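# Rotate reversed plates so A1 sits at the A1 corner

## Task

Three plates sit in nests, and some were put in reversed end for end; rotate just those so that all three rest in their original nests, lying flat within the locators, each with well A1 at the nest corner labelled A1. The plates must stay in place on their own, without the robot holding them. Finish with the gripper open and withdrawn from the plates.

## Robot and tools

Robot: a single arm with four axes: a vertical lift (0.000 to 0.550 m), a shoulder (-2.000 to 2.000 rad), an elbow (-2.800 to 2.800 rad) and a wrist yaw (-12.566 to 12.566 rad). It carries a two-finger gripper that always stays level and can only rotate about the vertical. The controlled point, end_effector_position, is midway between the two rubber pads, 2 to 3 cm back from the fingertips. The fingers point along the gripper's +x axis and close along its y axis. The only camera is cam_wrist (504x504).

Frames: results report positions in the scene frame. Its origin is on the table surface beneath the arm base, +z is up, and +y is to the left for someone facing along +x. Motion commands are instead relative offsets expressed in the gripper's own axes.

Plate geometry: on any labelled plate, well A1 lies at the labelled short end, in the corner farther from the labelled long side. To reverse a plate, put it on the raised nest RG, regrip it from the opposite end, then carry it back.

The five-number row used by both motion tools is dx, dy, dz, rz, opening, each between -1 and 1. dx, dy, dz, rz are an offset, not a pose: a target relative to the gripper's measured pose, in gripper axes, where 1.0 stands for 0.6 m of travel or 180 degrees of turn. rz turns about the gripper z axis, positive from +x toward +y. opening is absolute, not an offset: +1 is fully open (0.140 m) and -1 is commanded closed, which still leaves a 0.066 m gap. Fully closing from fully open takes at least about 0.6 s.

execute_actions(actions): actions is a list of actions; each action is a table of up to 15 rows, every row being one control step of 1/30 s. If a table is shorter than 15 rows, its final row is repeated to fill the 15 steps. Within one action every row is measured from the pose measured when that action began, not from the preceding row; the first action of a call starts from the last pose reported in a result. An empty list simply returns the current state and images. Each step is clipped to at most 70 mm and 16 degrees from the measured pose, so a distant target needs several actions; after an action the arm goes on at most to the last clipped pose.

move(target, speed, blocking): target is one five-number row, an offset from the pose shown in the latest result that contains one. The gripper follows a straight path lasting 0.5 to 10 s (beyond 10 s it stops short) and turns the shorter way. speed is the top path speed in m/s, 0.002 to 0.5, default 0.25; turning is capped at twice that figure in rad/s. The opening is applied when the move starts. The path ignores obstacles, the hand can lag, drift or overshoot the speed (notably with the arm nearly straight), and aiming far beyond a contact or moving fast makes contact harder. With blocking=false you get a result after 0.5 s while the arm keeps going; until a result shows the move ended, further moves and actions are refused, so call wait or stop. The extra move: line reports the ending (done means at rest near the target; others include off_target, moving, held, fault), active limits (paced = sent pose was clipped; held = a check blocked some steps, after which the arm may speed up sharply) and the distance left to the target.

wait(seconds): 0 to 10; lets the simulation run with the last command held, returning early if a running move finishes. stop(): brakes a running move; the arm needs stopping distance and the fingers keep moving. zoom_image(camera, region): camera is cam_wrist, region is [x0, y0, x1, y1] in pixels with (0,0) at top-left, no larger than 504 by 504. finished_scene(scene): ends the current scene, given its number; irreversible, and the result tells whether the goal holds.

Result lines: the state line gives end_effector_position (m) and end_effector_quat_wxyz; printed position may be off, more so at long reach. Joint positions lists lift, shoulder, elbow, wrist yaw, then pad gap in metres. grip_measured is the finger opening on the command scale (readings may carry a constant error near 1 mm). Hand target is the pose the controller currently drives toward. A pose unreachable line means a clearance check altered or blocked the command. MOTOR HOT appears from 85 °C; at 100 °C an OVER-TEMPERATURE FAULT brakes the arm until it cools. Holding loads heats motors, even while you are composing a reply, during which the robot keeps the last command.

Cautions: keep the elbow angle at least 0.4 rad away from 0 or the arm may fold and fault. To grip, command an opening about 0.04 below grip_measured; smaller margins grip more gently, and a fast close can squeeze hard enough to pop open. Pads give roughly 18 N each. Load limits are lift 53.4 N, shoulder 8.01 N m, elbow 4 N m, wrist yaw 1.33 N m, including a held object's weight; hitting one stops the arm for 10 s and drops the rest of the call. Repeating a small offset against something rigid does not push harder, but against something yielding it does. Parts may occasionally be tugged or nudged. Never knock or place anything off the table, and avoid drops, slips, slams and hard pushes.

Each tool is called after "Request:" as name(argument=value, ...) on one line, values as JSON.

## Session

Request:
execute_actions(actions=[])

Scene clock: 0.00 s.
end_effector_position=(+0.5828, -0.1061, +0.2648) grip_measured=+0.99 end_effector_quat_wxyz=(+0.799, +0.000, +0.000, -0.601)
Joint positions: [ 0.26  -0.629 -1.577  0.917  0.14 ]
Motor temperatures (°C, as the motors report them): [29 23 24 25]
Hand target: +0.583, -0.106, +0.265; +0.799, +0.000, +0.000, -0.601

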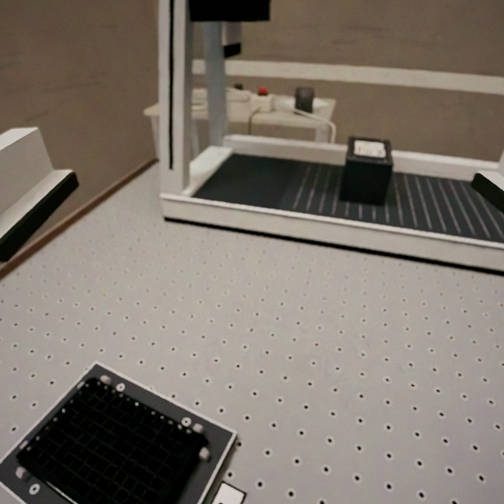

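Request:
move(target=[-0.208, -0.0838, 0.03, 0.41, 1], speed=0.5)

Scene clock: 2.17 s.
end_effector_position=(+0.4999, -0.0004, +0.2828) grip_measured=+0.99 end_effector_quat_wxyz=(+1.000, +0.000, +0.000, -0.001)
Joint positions: [ 0.278 -1.012 -0.711  1.722  0.14 ]
Motor temperatures (°C, as the motors report them): [29 23 24 25]
Hand target: +0.500, -0.000, +0.283; +1.000, +0.000, +0.000, -0.001
Off the commanded pose: 0.000 m, 0 deg.
move: done

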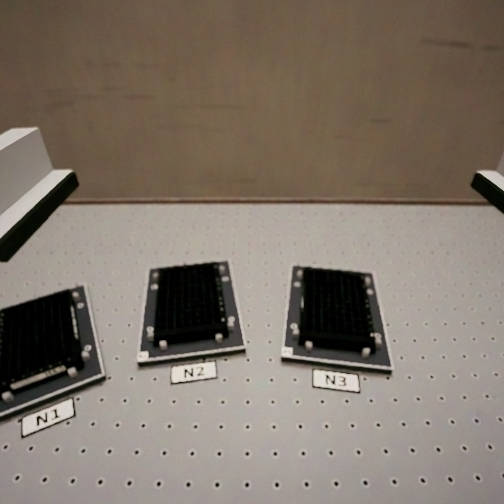

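Request:
zoom_image(camera="cam_wrist", region=[0, 240, 420, 450])

Region (0, 240, 420, 450) of cam_wrist's 504x504 image, scaled by 1.200, with more detail than that image has.

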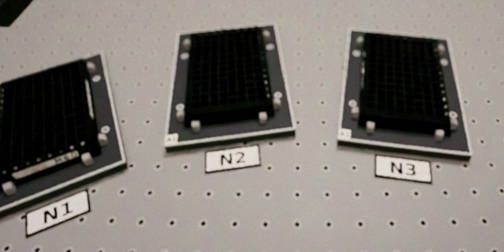

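Request:
move(target=[0, 0, 0, 0.75, 1], speed=0.5)

Scene clock: 5.20 s.
end_effector_position=(+0.4999, -0.0001, +0.2828) grip_measured=+0.99 end_effector_quat_wxyz=(+0.383, +0.000, +0.000, +0.924)
Joint positions: [ 0.278 -0.76  -1.98   5.095  0.14 ]
Motor temperatures (°C, as the motors report them): [29 23 24 25]
Hand target: +0.500, -0.000, +0.283; +0.383, +0.000, +0.000, +0.924
Off the commanded pose: 0.000 m, 0 deg.
move: done

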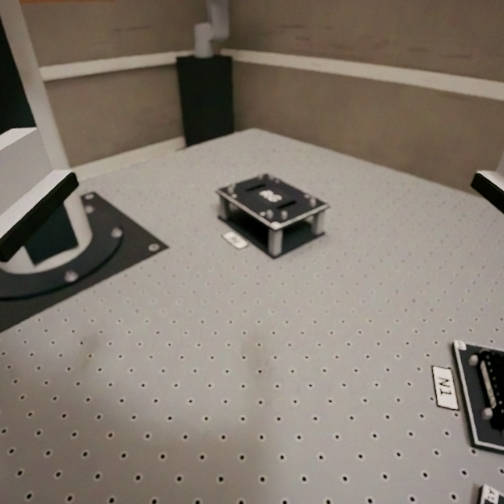

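Request:
move(target=[0.5303, -0.2475, -0.138, 0.25, 1], speed=0.5)

Request:
zoom_image(camera="cam_wrist", region=[130, 170, 390, 400])

Scene clock: 7.00 s.
end_effector_position=(+0.3796, +0.3302, +0.2000) grip_measured=+0.99 end_effector_quat_wxyz=(+0.001, +0.000, +0.000, +1.000)
Joint positions: [ 0.195  0.387 -2.322  5.075  0.14 ]
Motor temperatures (°C, as the motors report them): [29 23 24 25]
Hand target: +0.380, +0.330, +0.200; +0.001, +0.000, +0.000, +1.000
Off the commanded pose: 0.001 m, 0 deg.
move: done; limits=paced

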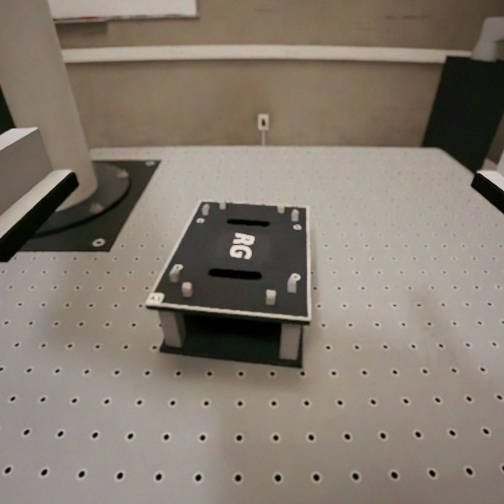

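Region (130, 170, 390, 400) of cam_wrist's 504x504 image, scaled by 1.938, with more detail than that image has; it fills the top 446 rows of this view, and the rest is white.

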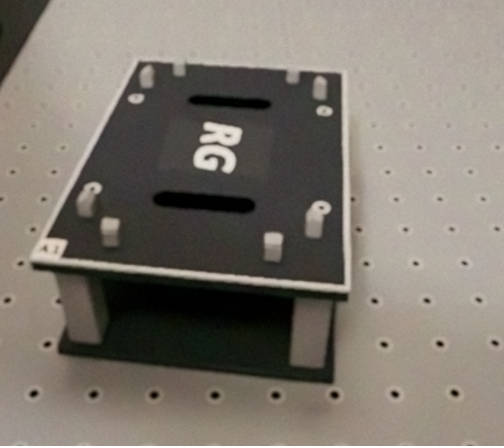

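Request:
move(target=[0.261, 0.027, -0.158, -0.0398, 1], speed=0.3)

Scene clock: 9.27 s.
end_effector_position=(+0.2230, +0.3140, +0.1051) grip_measured=+0.99 end_effector_quat_wxyz=(+0.063, +0.000, +0.000, +0.998)
Joint positions: [ 0.1    0.258 -1.472  4.23   0.14 ]
Motor temperatures (°C, as the motors report them): [29 23 24 25]
Hand target: +0.223, +0.314, +0.105; +0.063, +0.000, +0.000, +0.998
Off the commanded pose: 0.000 m, 0 deg.
move: done

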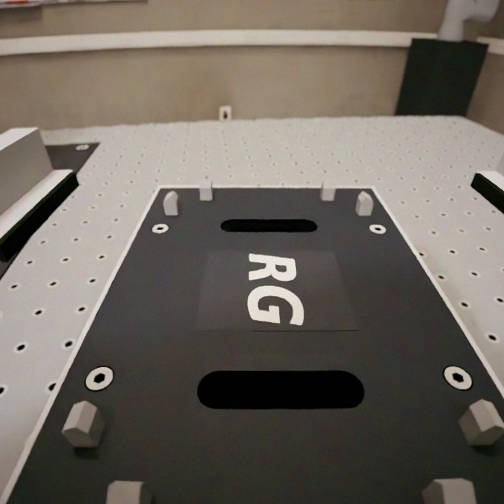

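Request:
move(target=[-0.8738, 0.2833, -0.058, -0.9103, 1], speed=0.5)

Scene clock: 14.00 s.
end_effector_position=(+0.7222, +0.0799, +0.0704) grip_measured=+0.99 end_effector_quat_wxyz=(+0.997, +0.000, +0.000, +0.078)
Joint positions: [ 0.065 -0.455 -1.831  2.442  0.14 ]
Motor temperatures (°C, as the motors report them): [29 23 24 25]
Hand target: +0.722, +0.080, +0.070; +0.997, +0.000, +0.000, +0.078
Off the commanded pose: 0.000 m, 0 deg.
move: done

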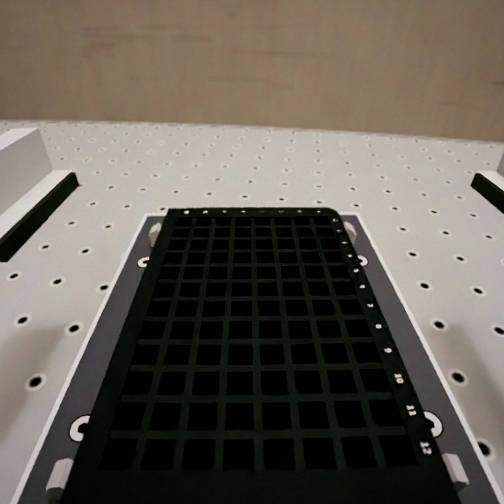

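Request:
move(target=[-0.005, 0.011, -0.05, 0.003, -0.1], speed=0.06)

Scene clock: 15.40 s.
end_effector_position=(+0.7182, +0.0859, +0.0403) grip_measured=-0.10 end_effector_quat_wxyz=(+0.997, +0.000, +0.000, +0.083)
Joint positions: [ 0.035 -0.451 -1.812  2.428  0.099]
Motor temperatures (°C, as the motors report them): [29 23 24 25]
Hand target: +0.718, +0.086, +0.040; +0.997, +0.000, +0.000, +0.083
Off the commanded pose: 0.000 m, 0 deg.
move: done

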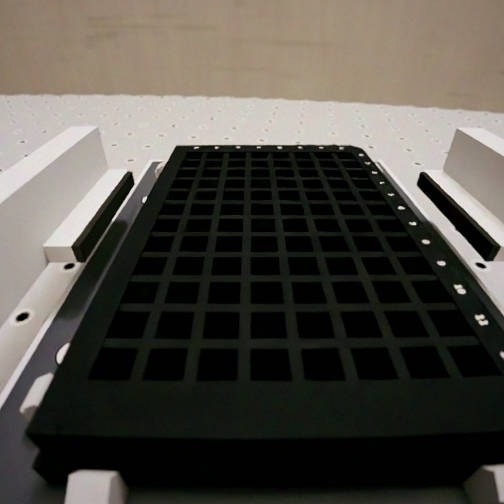

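Request:
move(target=[-0.002, 0, -0.009, 0, -0.35], speed=0.02)

Scene clock: 16.33 s.
end_effector_position=(+0.7170, +0.0858, +0.0349) grip_measured=-0.35 end_effector_quat_wxyz=(+0.997, +0.000, +0.000, +0.083)
Joint positions: [ 0.03  -0.454 -1.804  2.424  0.09 ]
Motor temperatures (°C, as the motors report them): [29 23 24 25]
Hand target: +0.717, +0.086, +0.035; +0.997, +0.000, +0.000, +0.083
Off the commanded pose: 0.000 m, 0 deg.
move: done

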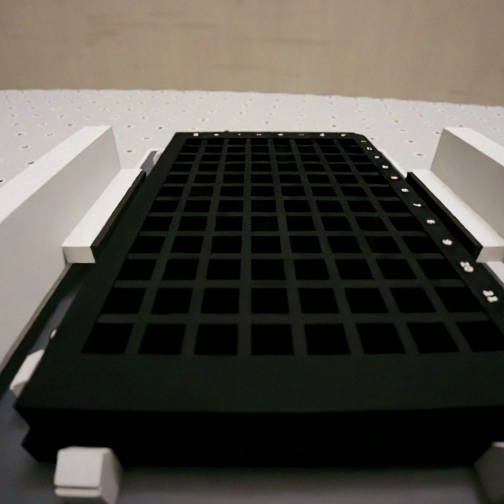

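Request:
execute_actions(actions=[[[0,0,0,0,-0.48]],[[0,0,0,0,-0.55]]])

Scene clock: 17.43 s.
end_effector_position=(+0.7169, +0.0862, +0.0349) grip_measured=-0.55 end_effector_quat_wxyz=(+0.996, +0.000, +0.000, +0.084)
Joint positions: [ 0.03  -0.454 -1.804  2.425  0.083]
Motor temperatures (°C, as the motors report them): [29 23 24 25]
Hand target: +0.717, +0.086, +0.035; +0.997, +0.000, +0.000, +0.083
Off the commanded pose: 0.000 m, 0 deg.

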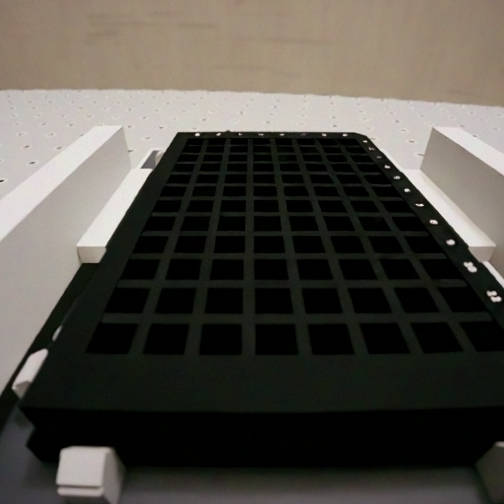

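Request:
execute_actions(actions=[[[0,0,0,0,-0.61]]])

Scene clock: 18.03 s.
end_effector_position=(+0.7168, +0.0866, +0.0349) grip_measured=-0.57 end_effector_quat_wxyz=(+0.996, +0.000, +0.000, +0.084)
Joint positions: [ 0.03  -0.453 -1.804  2.426  0.082]
Motor temperatures (°C, as the motors report them): [29 23 24 25]
Hand target: +0.717, +0.086, +0.035; +0.996, +0.000, +0.000, +0.084
Off the commanded pose: 0.000 m, 0 deg.

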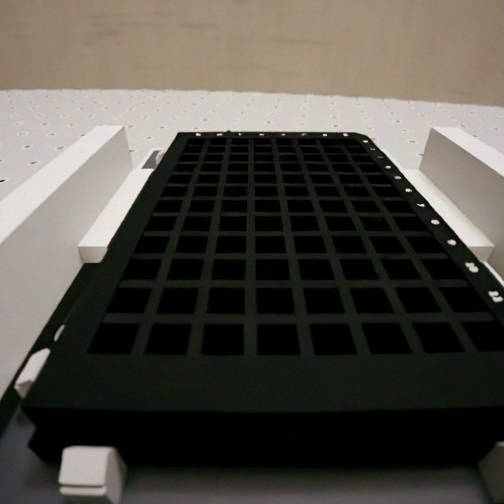

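Request:
move(target=[0, 0, 0.092, 0, -0.61], speed=0.12)

Request:
move(target=[-0.7532, 0.5137, 0.02, -0.0936, -0.61], speed=0.35)

Scene clock: 19.30 s.
end_effector_position=(+0.7168, +0.0866, +0.0902) grip_measured=-0.57 end_effector_quat_wxyz=(+0.996, +0.000, +0.000, +0.084)
Joint positions: [ 0.085 -0.453 -1.804  2.426  0.082]
Motor temperatures (°C, as the motors report them): [29 23 24 25]
Hand target: +0.717, +0.087, +0.090; +0.996, +0.000, +0.000, +0.084
Off the commanded pose: 0.000 m, 0 deg.
move: done

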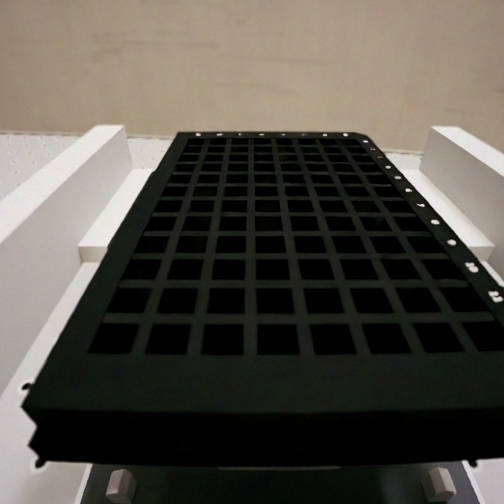

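Scene clock: 21.43 s.
end_effector_position=(+0.2189, +0.3140, +0.1021) grip_measured=-0.57 end_effector_quat_wxyz=(+0.998, +0.000, +0.000, -0.063)
Joint positions: [ 0.097  1.088 -1.443  0.23   0.082]
Motor temperatures (°C, as the motors report them): [29 23 24 25]
Hand target: +0.219, +0.314, +0.102; +0.998, +0.000, +0.000, -0.063
Off the commanded pose: 0.001 m, 0 deg.
move: done

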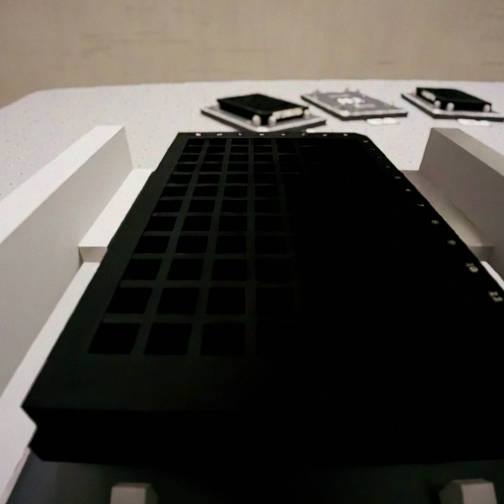

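Request:
move(target=[0.001, 0, -0.016, 0, -0.61], speed=0.03)

Request:
zoom_image(camera="cam_wrist", region=[0, 340, 504, 504])

Scene clock: 22.47 s.
end_effector_position=(+0.2194, +0.3139, +0.0924) grip_measured=-0.57 end_effector_quat_wxyz=(+0.998, +0.000, +0.000, -0.063)
Joint positions: [ 0.087  1.086 -1.442  0.231  0.082]
Motor temperatures (°C, as the motors report them): [29 23 24 25]
Hand target: +0.219, +0.314, +0.093; +0.998, +0.000, +0.000, -0.063
Off the commanded pose: 0.000 m, 0 deg.
move: done

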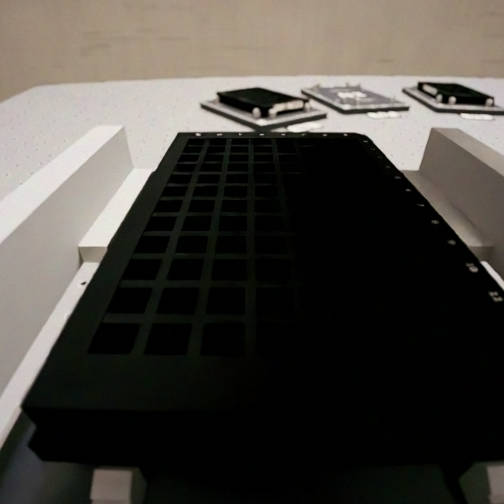

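Region (0, 340, 504, 504) of cam_wrist's 504x504 image, scaled by 1.000; it fills the top 164 rows of this view, and the rest is white.

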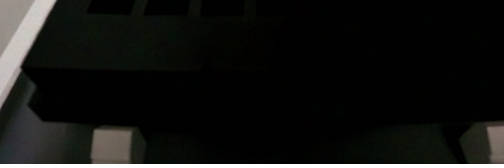

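Request:
move(target=[0, -0.0015, -0.007, 0, -0.61], speed=0.015)

Request:
zoom_image(camera="cam_wrist", region=[0, 340, 504, 504])

Scene clock: 25.00 s.
end_effector_position=(+0.2197, +0.3130, +0.0883) grip_measured=-0.57 end_effector_quat_wxyz=(+0.998, +0.000, +0.000, -0.063)
Joint positions: [ 0.083  1.084 -1.439  0.227  0.082]
Motor temperatures (°C, as the motors report them): [29 23 24 25]
Hand target: +0.219, +0.313, +0.088; +0.998, +0.000, +0.000, -0.063
Off the commanded pose: 0.000 m, 0 deg.
move: done

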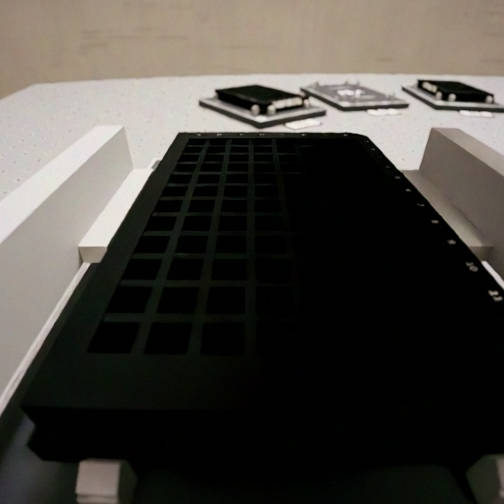

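Region (0, 340, 504, 504) of cam_wrist's 504x504 image, scaled by 1.000; it fills the top 164 rows of this view, and the rest is white.

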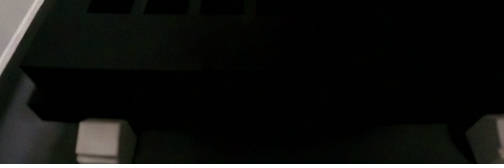

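Request:
move(target=[0, 0, -0.0065, 0, -0.61], speed=0.01)

Scene clock: 25.80 s.
end_effector_position=(+0.2198, +0.3130, +0.0844) grip_measured=-0.57 end_effector_quat_wxyz=(+0.998, +0.000, +0.000, -0.064)
Joint positions: [ 0.079  1.084 -1.439  0.227  0.082]
Motor temperatures (°C, as the motors report them): [29 23 24 25]
Hand target: +0.220, +0.313, +0.084; +0.998, +0.000, +0.000, -0.063
Off the commanded pose: 0.000 m, 0 deg.
move: done

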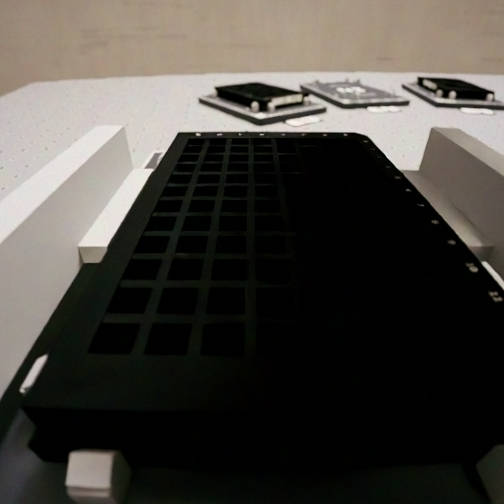

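Request:
move(target=[0, 0, -0.002, 0, -0.61], speed=0.006)

Scene clock: 26.63 s.
end_effector_position=(+0.2199, +0.3130, +0.0832) grip_measured=-0.57 end_effector_quat_wxyz=(+0.998, +0.000, +0.000, -0.064)
Joint positions: [ 0.078  1.084 -1.439  0.227  0.082]
Motor temperatures (°C, as the motors report them): [29 23 24 25]
Hand target: +0.220, +0.313, +0.083; +0.998, +0.000, +0.000, -0.064
Off the commanded pose: 0.000 m, 0 deg.
move: done

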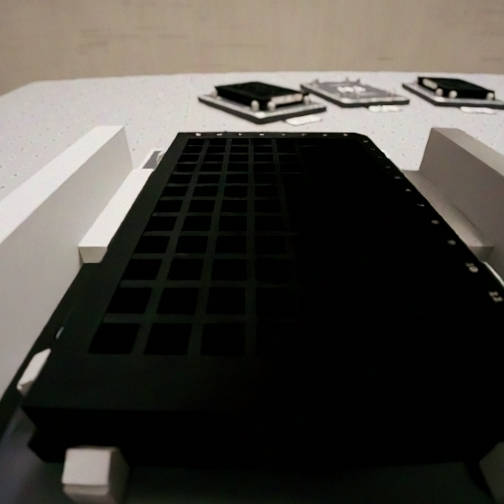

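Request:
execute_actions(actions=[[[0,0,0,0,-0.45]],[[0,0,0.002,0,1],[0,0,0.002,0,1],[0,0,0.002,0,1],[0,0,0.004,0,1],[0,0,0.01,0,1],[0,0,0.018,0,1],[0,0,0.026,0,1],[0,0,0.035,0,1]]])

Request:
move(target=[0, 0, 0.001, -0.9995, 1], speed=0.5)

Scene clock: 27.87 s.
end_effector_position=(+0.2199, +0.3130, +0.1043) grip_measured=+0.99 end_effector_quat_wxyz=(+0.998, +0.000, +0.000, -0.064)
Joint positions: [ 0.099  1.084 -1.439  0.227  0.14 ]
Motor temperatures (°C, as the motors report them): [29 23 24 25]
Hand target: +0.220, +0.313, +0.104; +0.998, +0.000, +0.000, -0.064
Off the commanded pose: 0.000 m, 0 deg.

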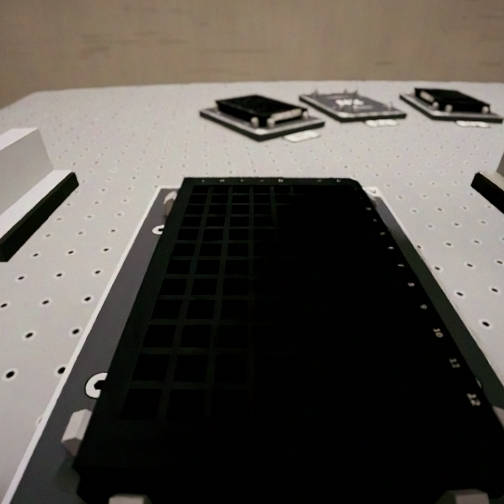

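Scene clock: 31.43 s.
end_effector_position=(+0.2202, +0.3133, +0.1048) grip_measured=+0.99 end_effector_quat_wxyz=(+0.063, -0.000, -0.000, +0.998)
Joint positions: [ 0.1    0.259 -1.461 -2.066  0.14 ]
Motor temperatures (°C, as the motors report them): [29 23 24 25]
Hand target: +0.220, +0.313, +0.105; +0.063, -0.000, -0.000, +0.998
Off the commanded pose: 0.000 m, 0 deg.
move: done

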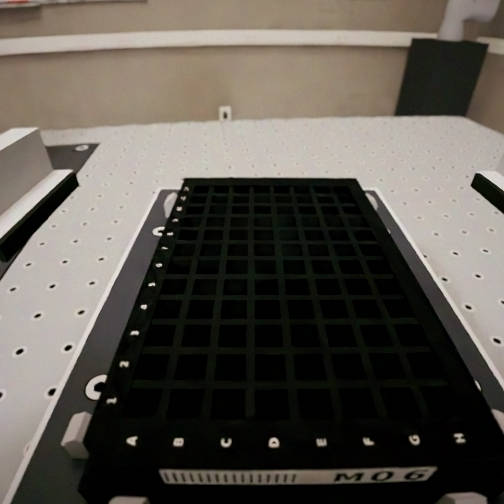

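Request:
move(target=[0.001, 0, -0.0358, 0, -0.25], speed=0.07)

Request:
execute_actions(actions=[[[0,0,0,0,-0.5]],[[0,0,0,0,-0.61]]])

Scene clock: 32.30 s.
end_effector_position=(+0.2197, +0.3134, +0.0833) grip_measured=-0.25 end_effector_quat_wxyz=(+0.063, -0.000, -0.000, +0.998)
Joint positions: [ 0.078  0.26  -1.46  -2.069  0.094]
Motor temperatures (°C, as the motors report them): [29 23 24 25]
Hand target: +0.220, +0.313, +0.083; +0.063, -0.000, -0.000, +0.998
Off the commanded pose: 0.000 m, 0 deg.
move: done

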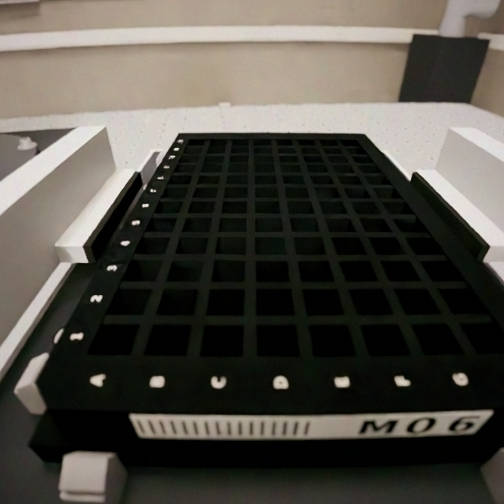

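Scene clock: 33.30 s.
end_effector_position=(+0.2197, +0.3134, +0.0833) grip_measured=-0.57 end_effector_quat_wxyz=(+0.063, -0.000, -0.000, +0.998)
Joint positions: [ 0.078  0.26  -1.46  -2.069  0.082]
Motor temperatures (°C, as the motors report them): [29 23 24 25]
Hand target: +0.220, +0.313, +0.083; +0.063, -0.000, -0.000, +0.998
Off the commanded pose: 0.000 m, 0 deg.

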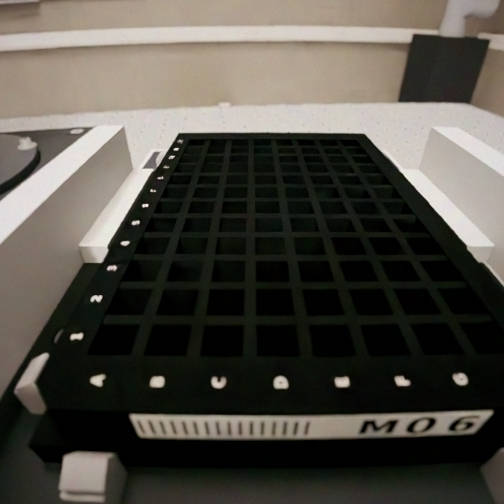

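Request:
move(target=[0, 0, 0.045, 0, -0.61], speed=0.1)

Request:
move(target=[-0.8715, 0.2690, -0.067, -0.9056, -0.61], speed=0.45)

Scene clock: 34.63 s.
end_effector_position=(+0.2197, +0.3134, +0.1103) grip_measured=-0.57 end_effector_quat_wxyz=(+0.063, -0.000, -0.000, +0.998)
Joint positions: [ 0.105  0.26  -1.46  -2.069  0.082]
Motor temperatures (°C, as the motors report them): [29 23 24 25]
Hand target: +0.220, +0.313, +0.110; +0.063, -0.000, -0.000, +0.998
Off the commanded pose: 0.000 m, 0 deg.
move: done

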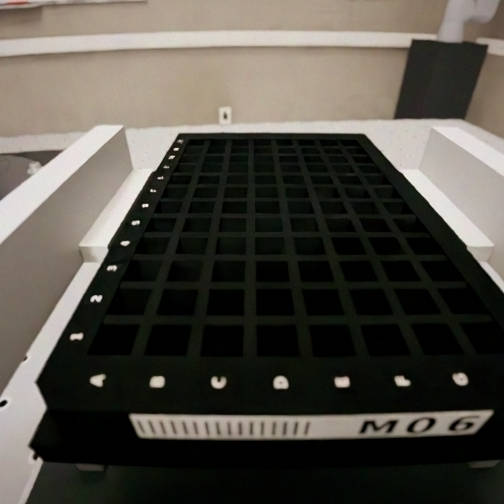

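Scene clock: 38.23 s.
end_effector_position=(+0.7184, +0.0874, +0.0701) grip_measured=-0.57 end_effector_quat_wxyz=(+0.996, -0.000, -0.000, +0.085)
Joint positions: [ 0.065 -0.448 -1.814 -3.852  0.082]
Motor temperatures (°C, as the motors report them): [29 23 24 25]
Hand target: +0.718, +0.087, +0.070; +0.996, -0.000, -0.000, +0.085
Off the commanded pose: 0.000 m, 0 deg.
move: done

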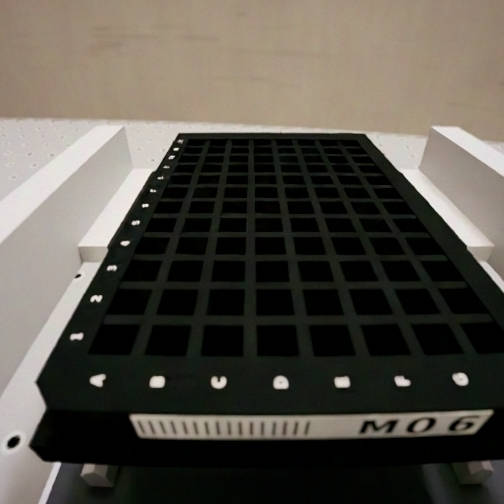

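Request:
move(target=[-0.001, -0.0008, -0.043, 0, -0.61], speed=0.05)

Request:
zoom_image(camera="cam_wrist", region=[0, 340, 504, 504])

Scene clock: 39.20 s.
end_effector_position=(+0.7179, +0.0869, +0.0443) grip_measured=-0.57 end_effector_quat_wxyz=(+0.996, -0.000, -0.000, +0.085)
Joint positions: [ 0.039 -0.45  -1.811 -3.852  0.082]
Motor temperatures (°C, as the motors report them): [29 23 24 25]
Hand target: +0.718, +0.087, +0.044; +0.996, -0.000, -0.000, +0.085
Off the commanded pose: 0.000 m, 0 deg.
move: done

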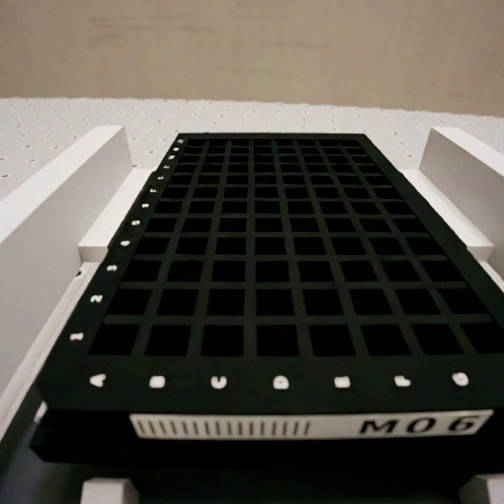

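Region (0, 340, 504, 504) of cam_wrist's 504x504 image, scaled by 1.000; it fills the top 164 rows of this view, and the rest is white.

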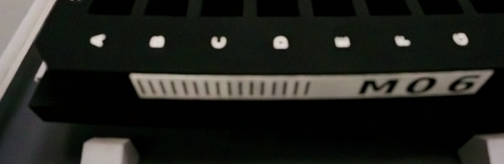

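Request:
move(target=[-0.0008, 0, -0.007, 0, -0.61], speed=0.015)

Request:
zoom_image(camera="cam_wrist", region=[0, 340, 504, 504])

Scene clock: 40.17 s.
end_effector_position=(+0.7173, +0.0871, +0.0401) grip_measured=-0.57 end_effector_quat_wxyz=(+0.996, -0.000, -0.000, +0.085)
Joint positions: [ 0.035 -0.451 -1.807 -3.854  0.082]
Motor temperatures (°C, as the motors report them): [29 23 24 25]
Hand target: +0.717, +0.087, +0.040; +0.996, -0.000, -0.000, +0.085
Off the commanded pose: 0.000 m, 0 deg.
move: done

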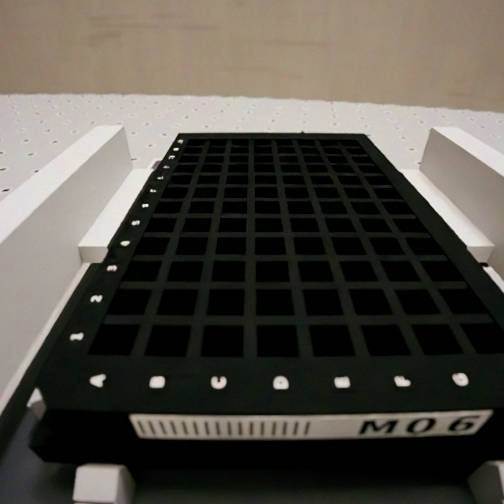

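Region (0, 340, 504, 504) of cam_wrist's 504x504 image, scaled by 1.000; it fills the top 164 rows of this view, and the rest is white.

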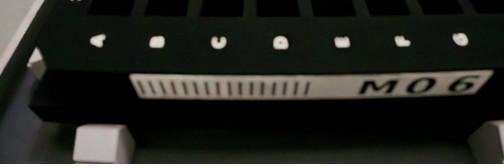

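Request:
execute_actions(actions=[])

Scene clock: 44.60 s.
end_effector_position=(+0.7173, +0.0871, +0.0401) grip_measured=-0.57 end_effector_quat_wxyz=(+0.996, -0.000, -0.000, +0.085)
Joint positions: [ 0.035 -0.451 -1.807 -3.854  0.082]
Motor temperatures (°C, as the motors report them): [29 23 24 25]
Hand target: +0.717, +0.087, +0.040; +0.996, -0.000, -0.000, +0.085
Off the commanded pose: 0.000 m, 0 deg.

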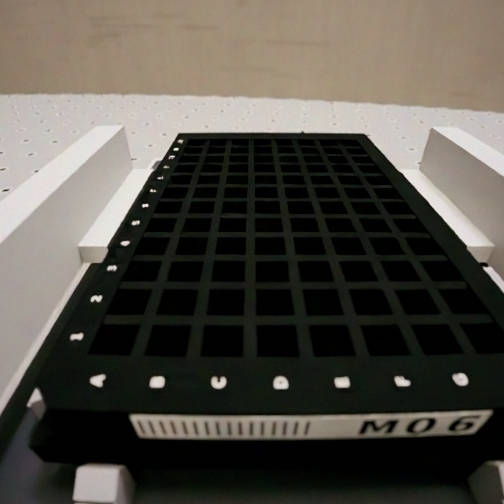

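Request:
move(target=[0,0,-0.0085,0,-0.61], speed=0.012)

Scene clock: 45.33 s.
end_effector_position=(+0.7172, +0.0871, +0.0352) grip_measured=-0.57 end_effector_quat_wxyz=(+0.996, -0.000, -0.000, +0.085)
Joint positions: [ 0.03  -0.451 -1.807 -3.854  0.082]
Motor temperatures (°C, as the motors report them): [29 23 24 25]
Hand target: +0.717, +0.087, +0.035; +0.996, -0.000, -0.000, +0.085
Off the commanded pose: 0.000 m, 0 deg.
move: done

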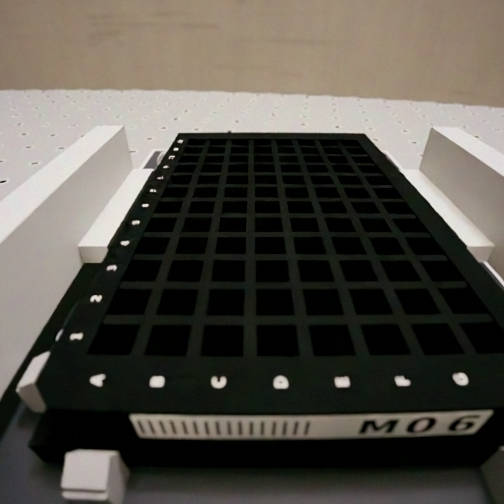

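Request:
execute_actions(actions=[[[0,0,0,0,-0.45]],[[0,0,0,0,0.3]],[[0,0,0.055,0,1]],[[0,0,0.02,0,1]]])

Scene clock: 47.43 s.
end_effector_position=(+0.7172, +0.0871, +0.0804) grip_measured=+0.99 end_effector_quat_wxyz=(+0.996, -0.000, -0.000, +0.085)
Joint positions: [ 0.075 -0.451 -1.806 -3.855  0.14 ]
Motor temperatures (°C, as the motors report them): [29 23 24 25]
Hand target: +0.717, +0.087, +0.080; +0.996, -0.000, -0.000, +0.085
Off the commanded pose: 0.000 m, 0 deg.

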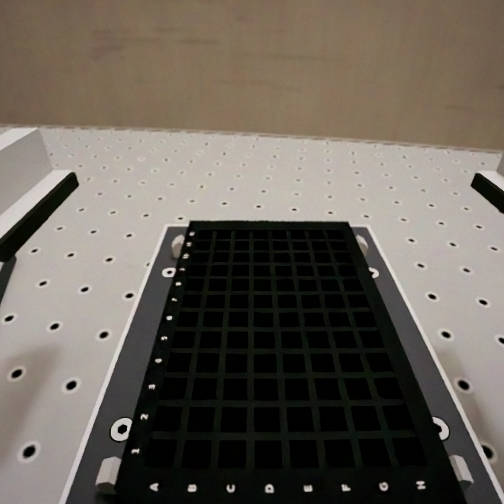

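Request:
move(target=[-0.0613,-0.3059,-0.012,-0.105,1], speed=0.35)

Scene clock: 49.97 s.
end_effector_position=(+0.7123, -0.1002, +0.0732) grip_measured=+0.99 end_effector_quat_wxyz=(+0.997, -0.000, -0.000, -0.080)
Joint positions: [ 0.068 -0.807 -1.791 -3.845  0.14 ]
Motor temperatures (°C, as the motors report them): [29 23 24 25]
Hand target: +0.712, -0.100, +0.073; +0.997, -0.000, -0.000, -0.080
Off the commanded pose: 0.000 m, 0 deg.
move: done

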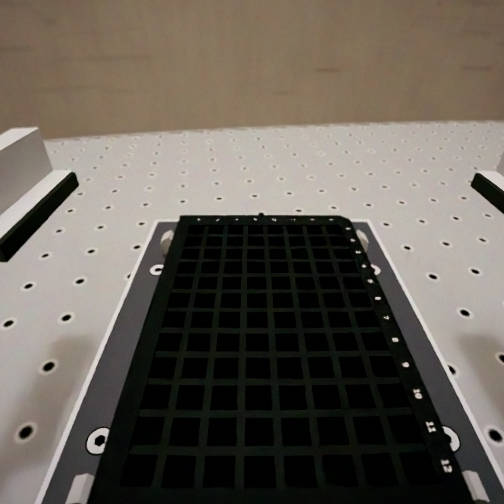

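Request:
move(target=[0,0.003,-0.0242,0.003,0.0], speed=0.1)

Scene clock: 51.60 s.
end_effector_position=(+0.7125, -0.0986, +0.0586) grip_measured=+0.00 end_effector_quat_wxyz=(+0.997, -0.000, -0.000, -0.075)
Joint positions: [ 0.054 -0.806 -1.791 -3.837  0.103]
Motor temperatures (°C, as the motors report them): [29 23 24 25]
Hand target: +0.713, -0.098, +0.059; +0.997, -0.000, -0.000, -0.075
Off the commanded pose: 0.000 m, 0 deg.
move: done

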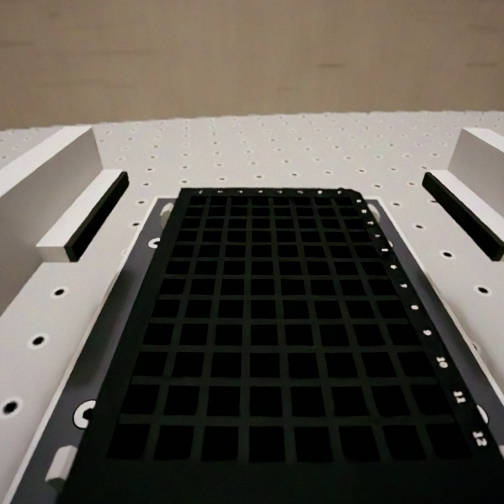

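Request:
move(target=[-0.008,0,-0.021,0.002,0.0], speed=0.08)

Scene clock: 52.80 s.
end_effector_position=(+0.7078, -0.0978, +0.0460) grip_measured=+0.00 end_effector_quat_wxyz=(+0.997, -0.000, -0.000, -0.072)
Joint positions: [ 0.041 -0.821 -1.762 -3.845  0.103]
Motor temperatures (°C, as the motors report them): [29 23 24 25]
Hand target: +0.708, -0.098, +0.046; +0.997, -0.000, -0.000, -0.072
Off the commanded pose: 0.000 m, 0 deg.
move: done

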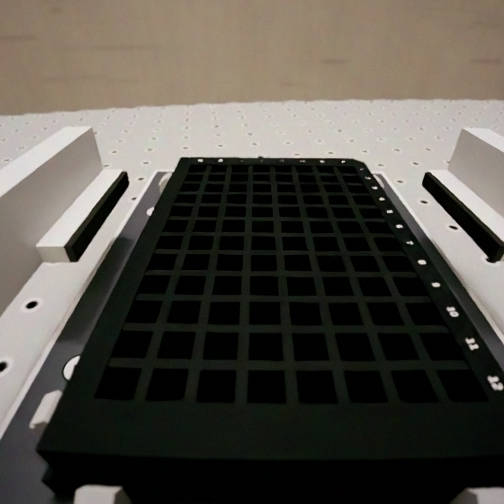

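Request:
move(target=[0,0,-0.018,0,-0.2], speed=0.05)

Scene clock: 53.63 s.
end_effector_position=(+0.7078, -0.0978, +0.0351) grip_measured=-0.20 end_effector_quat_wxyz=(+0.997, -0.000, -0.000, -0.072)
Joint positions: [ 0.03  -0.821 -1.762 -3.845  0.096]
Motor temperatures (°C, as the motors report them): [29 23 24 25]
Hand target: +0.708, -0.098, +0.035; +0.997, -0.000, -0.000, -0.072
Off the commanded pose: 0.000 m, 0 deg.
move: done

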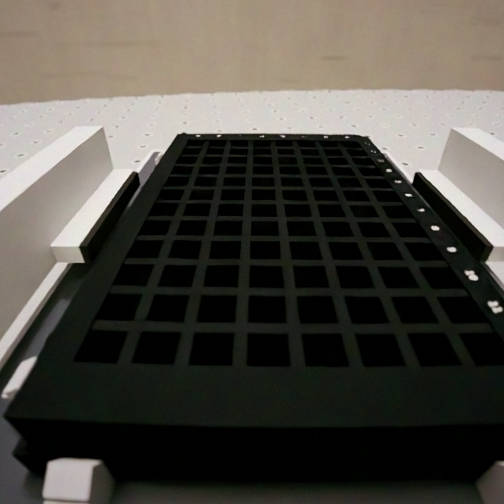

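Request:
move(target=[-0.004,0,0,0,-0.3], speed=0.02)

Scene clock: 54.60 s.
end_effector_position=(+0.7055, -0.0974, +0.0351) grip_measured=-0.30 end_effector_quat_wxyz=(+0.997, -0.000, -0.000, -0.072)
Joint positions: [ 0.03  -0.828 -1.747 -3.852  0.092]
Motor temperatures (°C, as the motors report them): [29 23 24 25]
Hand target: +0.705, -0.097, +0.035; +0.997, -0.000, -0.000, -0.072
Off the commanded pose: 0.000 m, 0 deg.
move: done

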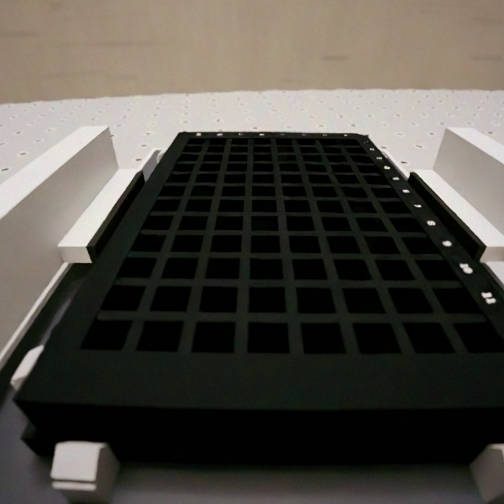

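Request:
move(target=[0.0005,0.0013,0,-0.003,-0.42], speed=0.02)

Request:
execute_actions(actions=[[[0,0,0,0,-0.5]],[[0,0,0,0,-0.61]]])

Scene clock: 55.53 s.
end_effector_position=(+0.7058, -0.0966, +0.0351) grip_measured=-0.42 end_effector_quat_wxyz=(+0.997, -0.000, -0.000, -0.076)
Joint positions: [ 0.03  -0.822 -1.748 -3.866  0.087]
Motor temperatures (°C, as the motors report them): [29 23 24 25]
Hand target: +0.706, -0.097, +0.035; +0.997, -0.000, -0.000, -0.077
Off the commanded pose: 0.000 m, 0 deg.
move: done

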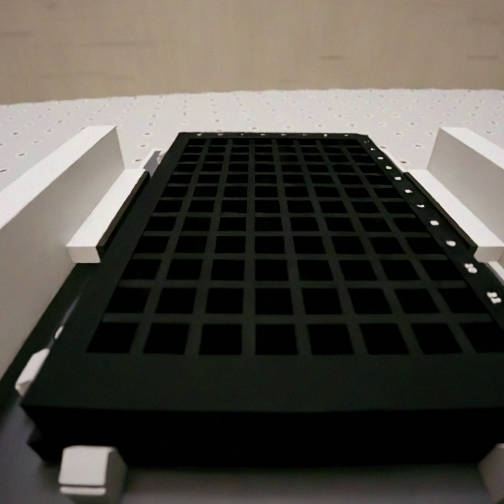

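Scene clock: 56.53 s.
end_effector_position=(+0.7058, -0.0966, +0.0351) grip_measured=-0.57 end_effector_quat_wxyz=(+0.997, -0.000, -0.000, -0.076)
Joint positions: [ 0.03  -0.822 -1.748 -3.866  0.082]
Motor temperatures (°C, as the motors report them): [29 23 24 25]
Hand target: +0.706, -0.097, +0.035; +0.997, -0.000, -0.000, -0.076
Off the commanded pose: 0.000 m, 0 deg.

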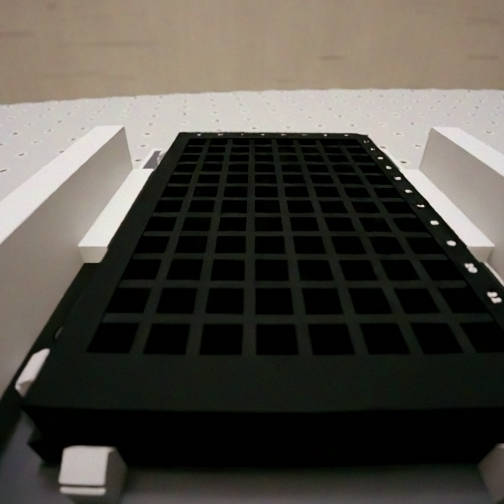

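Request:
move(target=[0,0,0.02,0,-0.61], speed=0.04)

Request:
move(target=[0,0,0.1,0,-0.61], speed=0.2)

Scene clock: 59.53 s.
end_effector_position=(+0.7058, -0.0966, +0.0472) grip_measured=-0.57 end_effector_quat_wxyz=(+0.997, -0.000, -0.000, -0.076)
Joint positions: [ 0.042 -0.822 -1.748 -3.866  0.082]
Motor temperatures (°C, as the motors report them): [29 23 24 25]
Hand target: +0.706, -0.097, +0.047; +0.997, -0.000, -0.000, -0.076
Off the commanded pose: 0.000 m, 0 deg.
move: done

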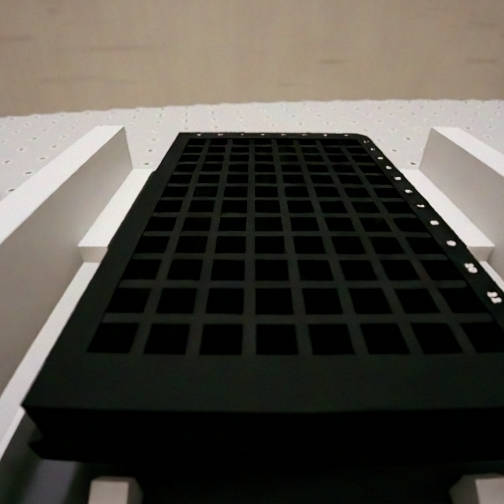

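Scene clock: 60.27 s.
end_effector_position=(+0.7059, -0.0967, +0.1072) grip_measured=-0.57 end_effector_quat_wxyz=(+0.997, -0.000, -0.000, -0.076)
Joint positions: [ 0.102 -0.822 -1.748 -3.866  0.082]
Motor temperatures (°C, as the motors report them): [29 23 24 25]
Hand target: +0.706, -0.097, +0.107; +0.997, -0.000, -0.000, -0.076
Off the commanded pose: 0.000 m, 0 deg.
move: done

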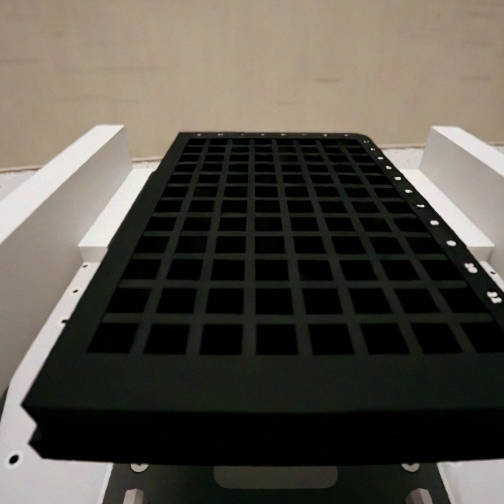

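Request:
move(target=[-0.9042,0.5521,0,0.0077,-0.61], speed=0.3)

Scene clock: 63.17 s.
end_effector_position=(+0.2194, +0.3131, +0.1072) grip_measured=-0.57 end_effector_quat_wxyz=(+0.998, -0.000, -0.000, -0.064)
Joint positions: [ 0.102  1.086 -1.44  -6.057  0.082]
Motor temperatures (°C, as the motors report them): [29 23 24 25]
Hand target: +0.219, +0.313, +0.107; +0.998, -0.000, -0.000, -0.064
Off the commanded pose: 0.001 m, 0 deg.
move: done

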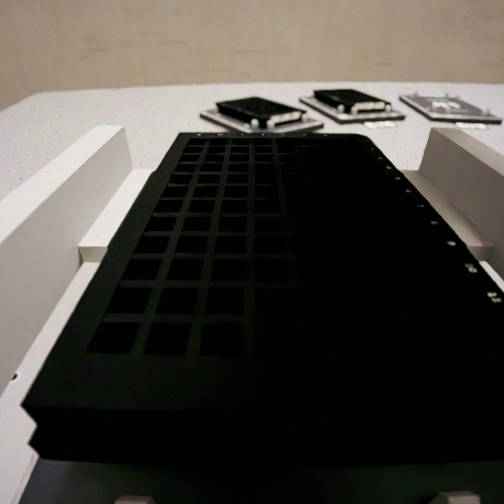

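Request:
move(target=[0.0008,0,-0.0247,0,-0.61], speed=0.04)

Scene clock: 63.97 s.
end_effector_position=(+0.2198, +0.3130, +0.0923) grip_measured=-0.57 end_effector_quat_wxyz=(+0.998, -0.000, -0.000, -0.064)
Joint positions: [ 0.087  1.084 -1.439 -6.057  0.082]
Motor temperatures (°C, as the motors report them): [29 23 24 25]
Hand target: +0.220, +0.313, +0.092; +0.998, -0.000, -0.000, -0.064
Off the commanded pose: 0.000 m, 0 deg.
move: done

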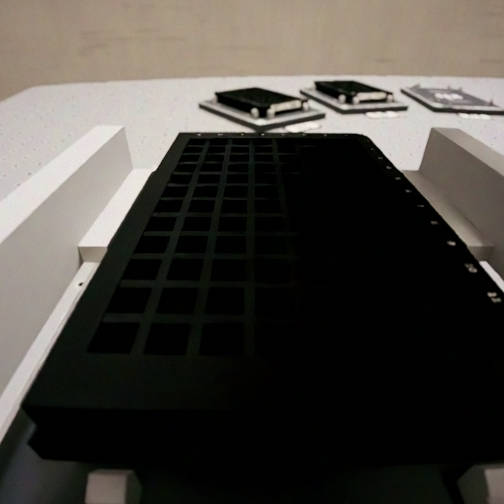

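Request:
move(target=[0,0,-0.008,0,-0.61], speed=0.015)

Scene clock: 64.80 s.
end_effector_position=(+0.2198, +0.3130, +0.0875) grip_measured=-0.57 end_effector_quat_wxyz=(+0.998, -0.000, -0.000, -0.064)
Joint positions: [ 0.083  1.084 -1.439 -6.057  0.082]
Motor temperatures (°C, as the motors report them): [29 23 24 25]
Hand target: +0.220, +0.313, +0.088; +0.998, -0.000, -0.000, -0.064
Off the commanded pose: 0.000 m, 0 deg.
move: done

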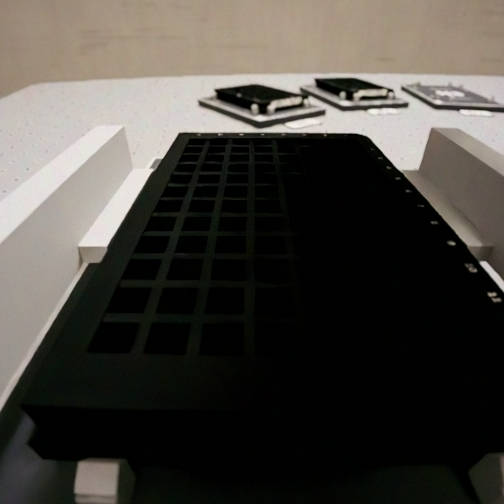

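Request:
move(target=[0,0,-0.007,0,-0.61], speed=0.01)

Scene clock: 65.57 s.
end_effector_position=(+0.2199, +0.3130, +0.0833) grip_measured=-0.57 end_effector_quat_wxyz=(+0.998, -0.000, -0.000, -0.065)
Joint positions: [ 0.078  1.084 -1.44  -6.057  0.082]
Motor temperatures (°C, as the motors report them): [29 23 24 25]
Hand target: +0.220, +0.313, +0.083; +0.998, -0.000, -0.000, -0.064
Off the commanded pose: 0.000 m, 0 deg.
move: done

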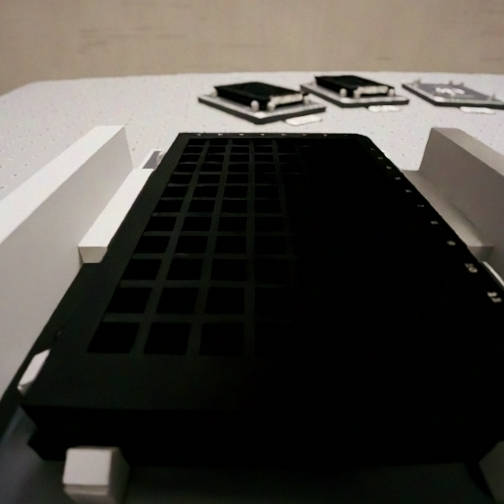

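Request:
execute_actions(actions=[[[0,0,0,0,-0.45]],[[0,0,0,0,0.2],[0,0,0,0,0.2],[0,0,0,0,0.2],[0,0,0,0,0.2],[0,0,0,0,0.2],[0,0,0,0,0.2],[0,0,0.01,0,0.5],[0,0,0.02,0,0.7],[0,0,0.03,0,1],[0,0,0.038,0,1]],[[0,0,0.012,0,1]]])

Scene clock: 67.23 s.
end_effector_position=(+0.2199, +0.3130, +0.1135) grip_measured=+0.99 end_effector_quat_wxyz=(+0.998, -0.000, -0.000, -0.065)
Joint positions: [ 0.109  1.084 -1.44  -6.057  0.14 ]
Motor temperatures (°C, as the motors report them): [29 23 24 25]
Hand target: +0.220, +0.313, +0.113; +0.998, -0.000, -0.000, -0.065
Off the commanded pose: 0.000 m, 0 deg.

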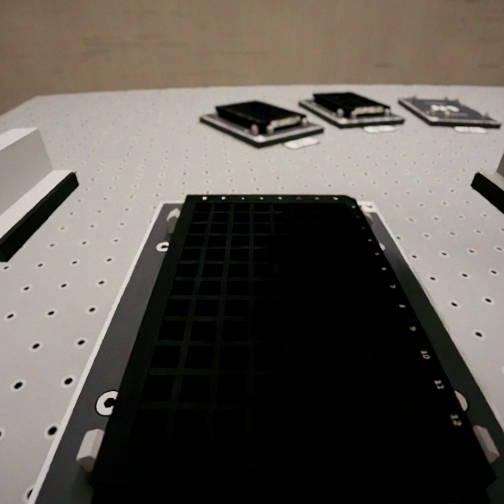

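Request:
move(target=[0,0,-0.012,-0.9995,1], speed=0.5)

Scene clock: 71.20 s.
end_effector_position=(+0.2201, +0.3133, +0.1063) grip_measured=+0.99 end_effector_quat_wxyz=(+0.064, +0.000, +0.000, +0.998)
Joint positions: [ 0.101  0.259 -1.46  -8.351  0.14 ]
Motor temperatures (°C, as the motors report them): [29 23 24 25]
Hand target: +0.220, +0.313, +0.106; +0.064, +0.000, +0.000, +0.998
Off the commanded pose: 0.000 m, 0 deg.
move: done

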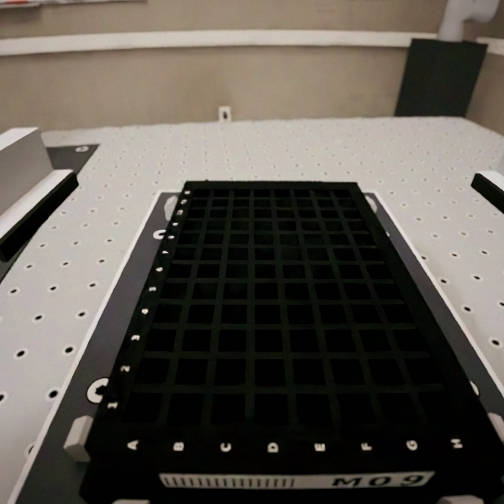

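Request:
move(target=[0,0.0005,-0.0383,0,-0.25], speed=0.07)

Scene clock: 72.17 s.
end_effector_position=(+0.2201, +0.3130, +0.0833) grip_measured=-0.25 end_effector_quat_wxyz=(+0.064, +0.000, +0.000, +0.998)
Joint positions: [ 0.078  0.258 -1.459 -8.351  0.094]
Motor temperatures (°C, as the motors report them): [29 23 24 25]
Hand target: +0.220, +0.313, +0.083; +0.064, +0.000, +0.000, +0.998
Off the commanded pose: 0.000 m, 0 deg.
move: done

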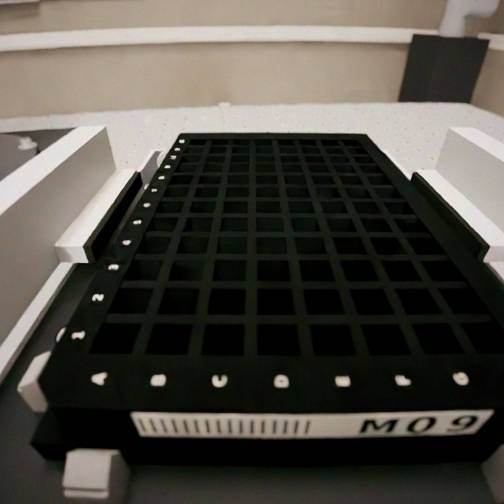

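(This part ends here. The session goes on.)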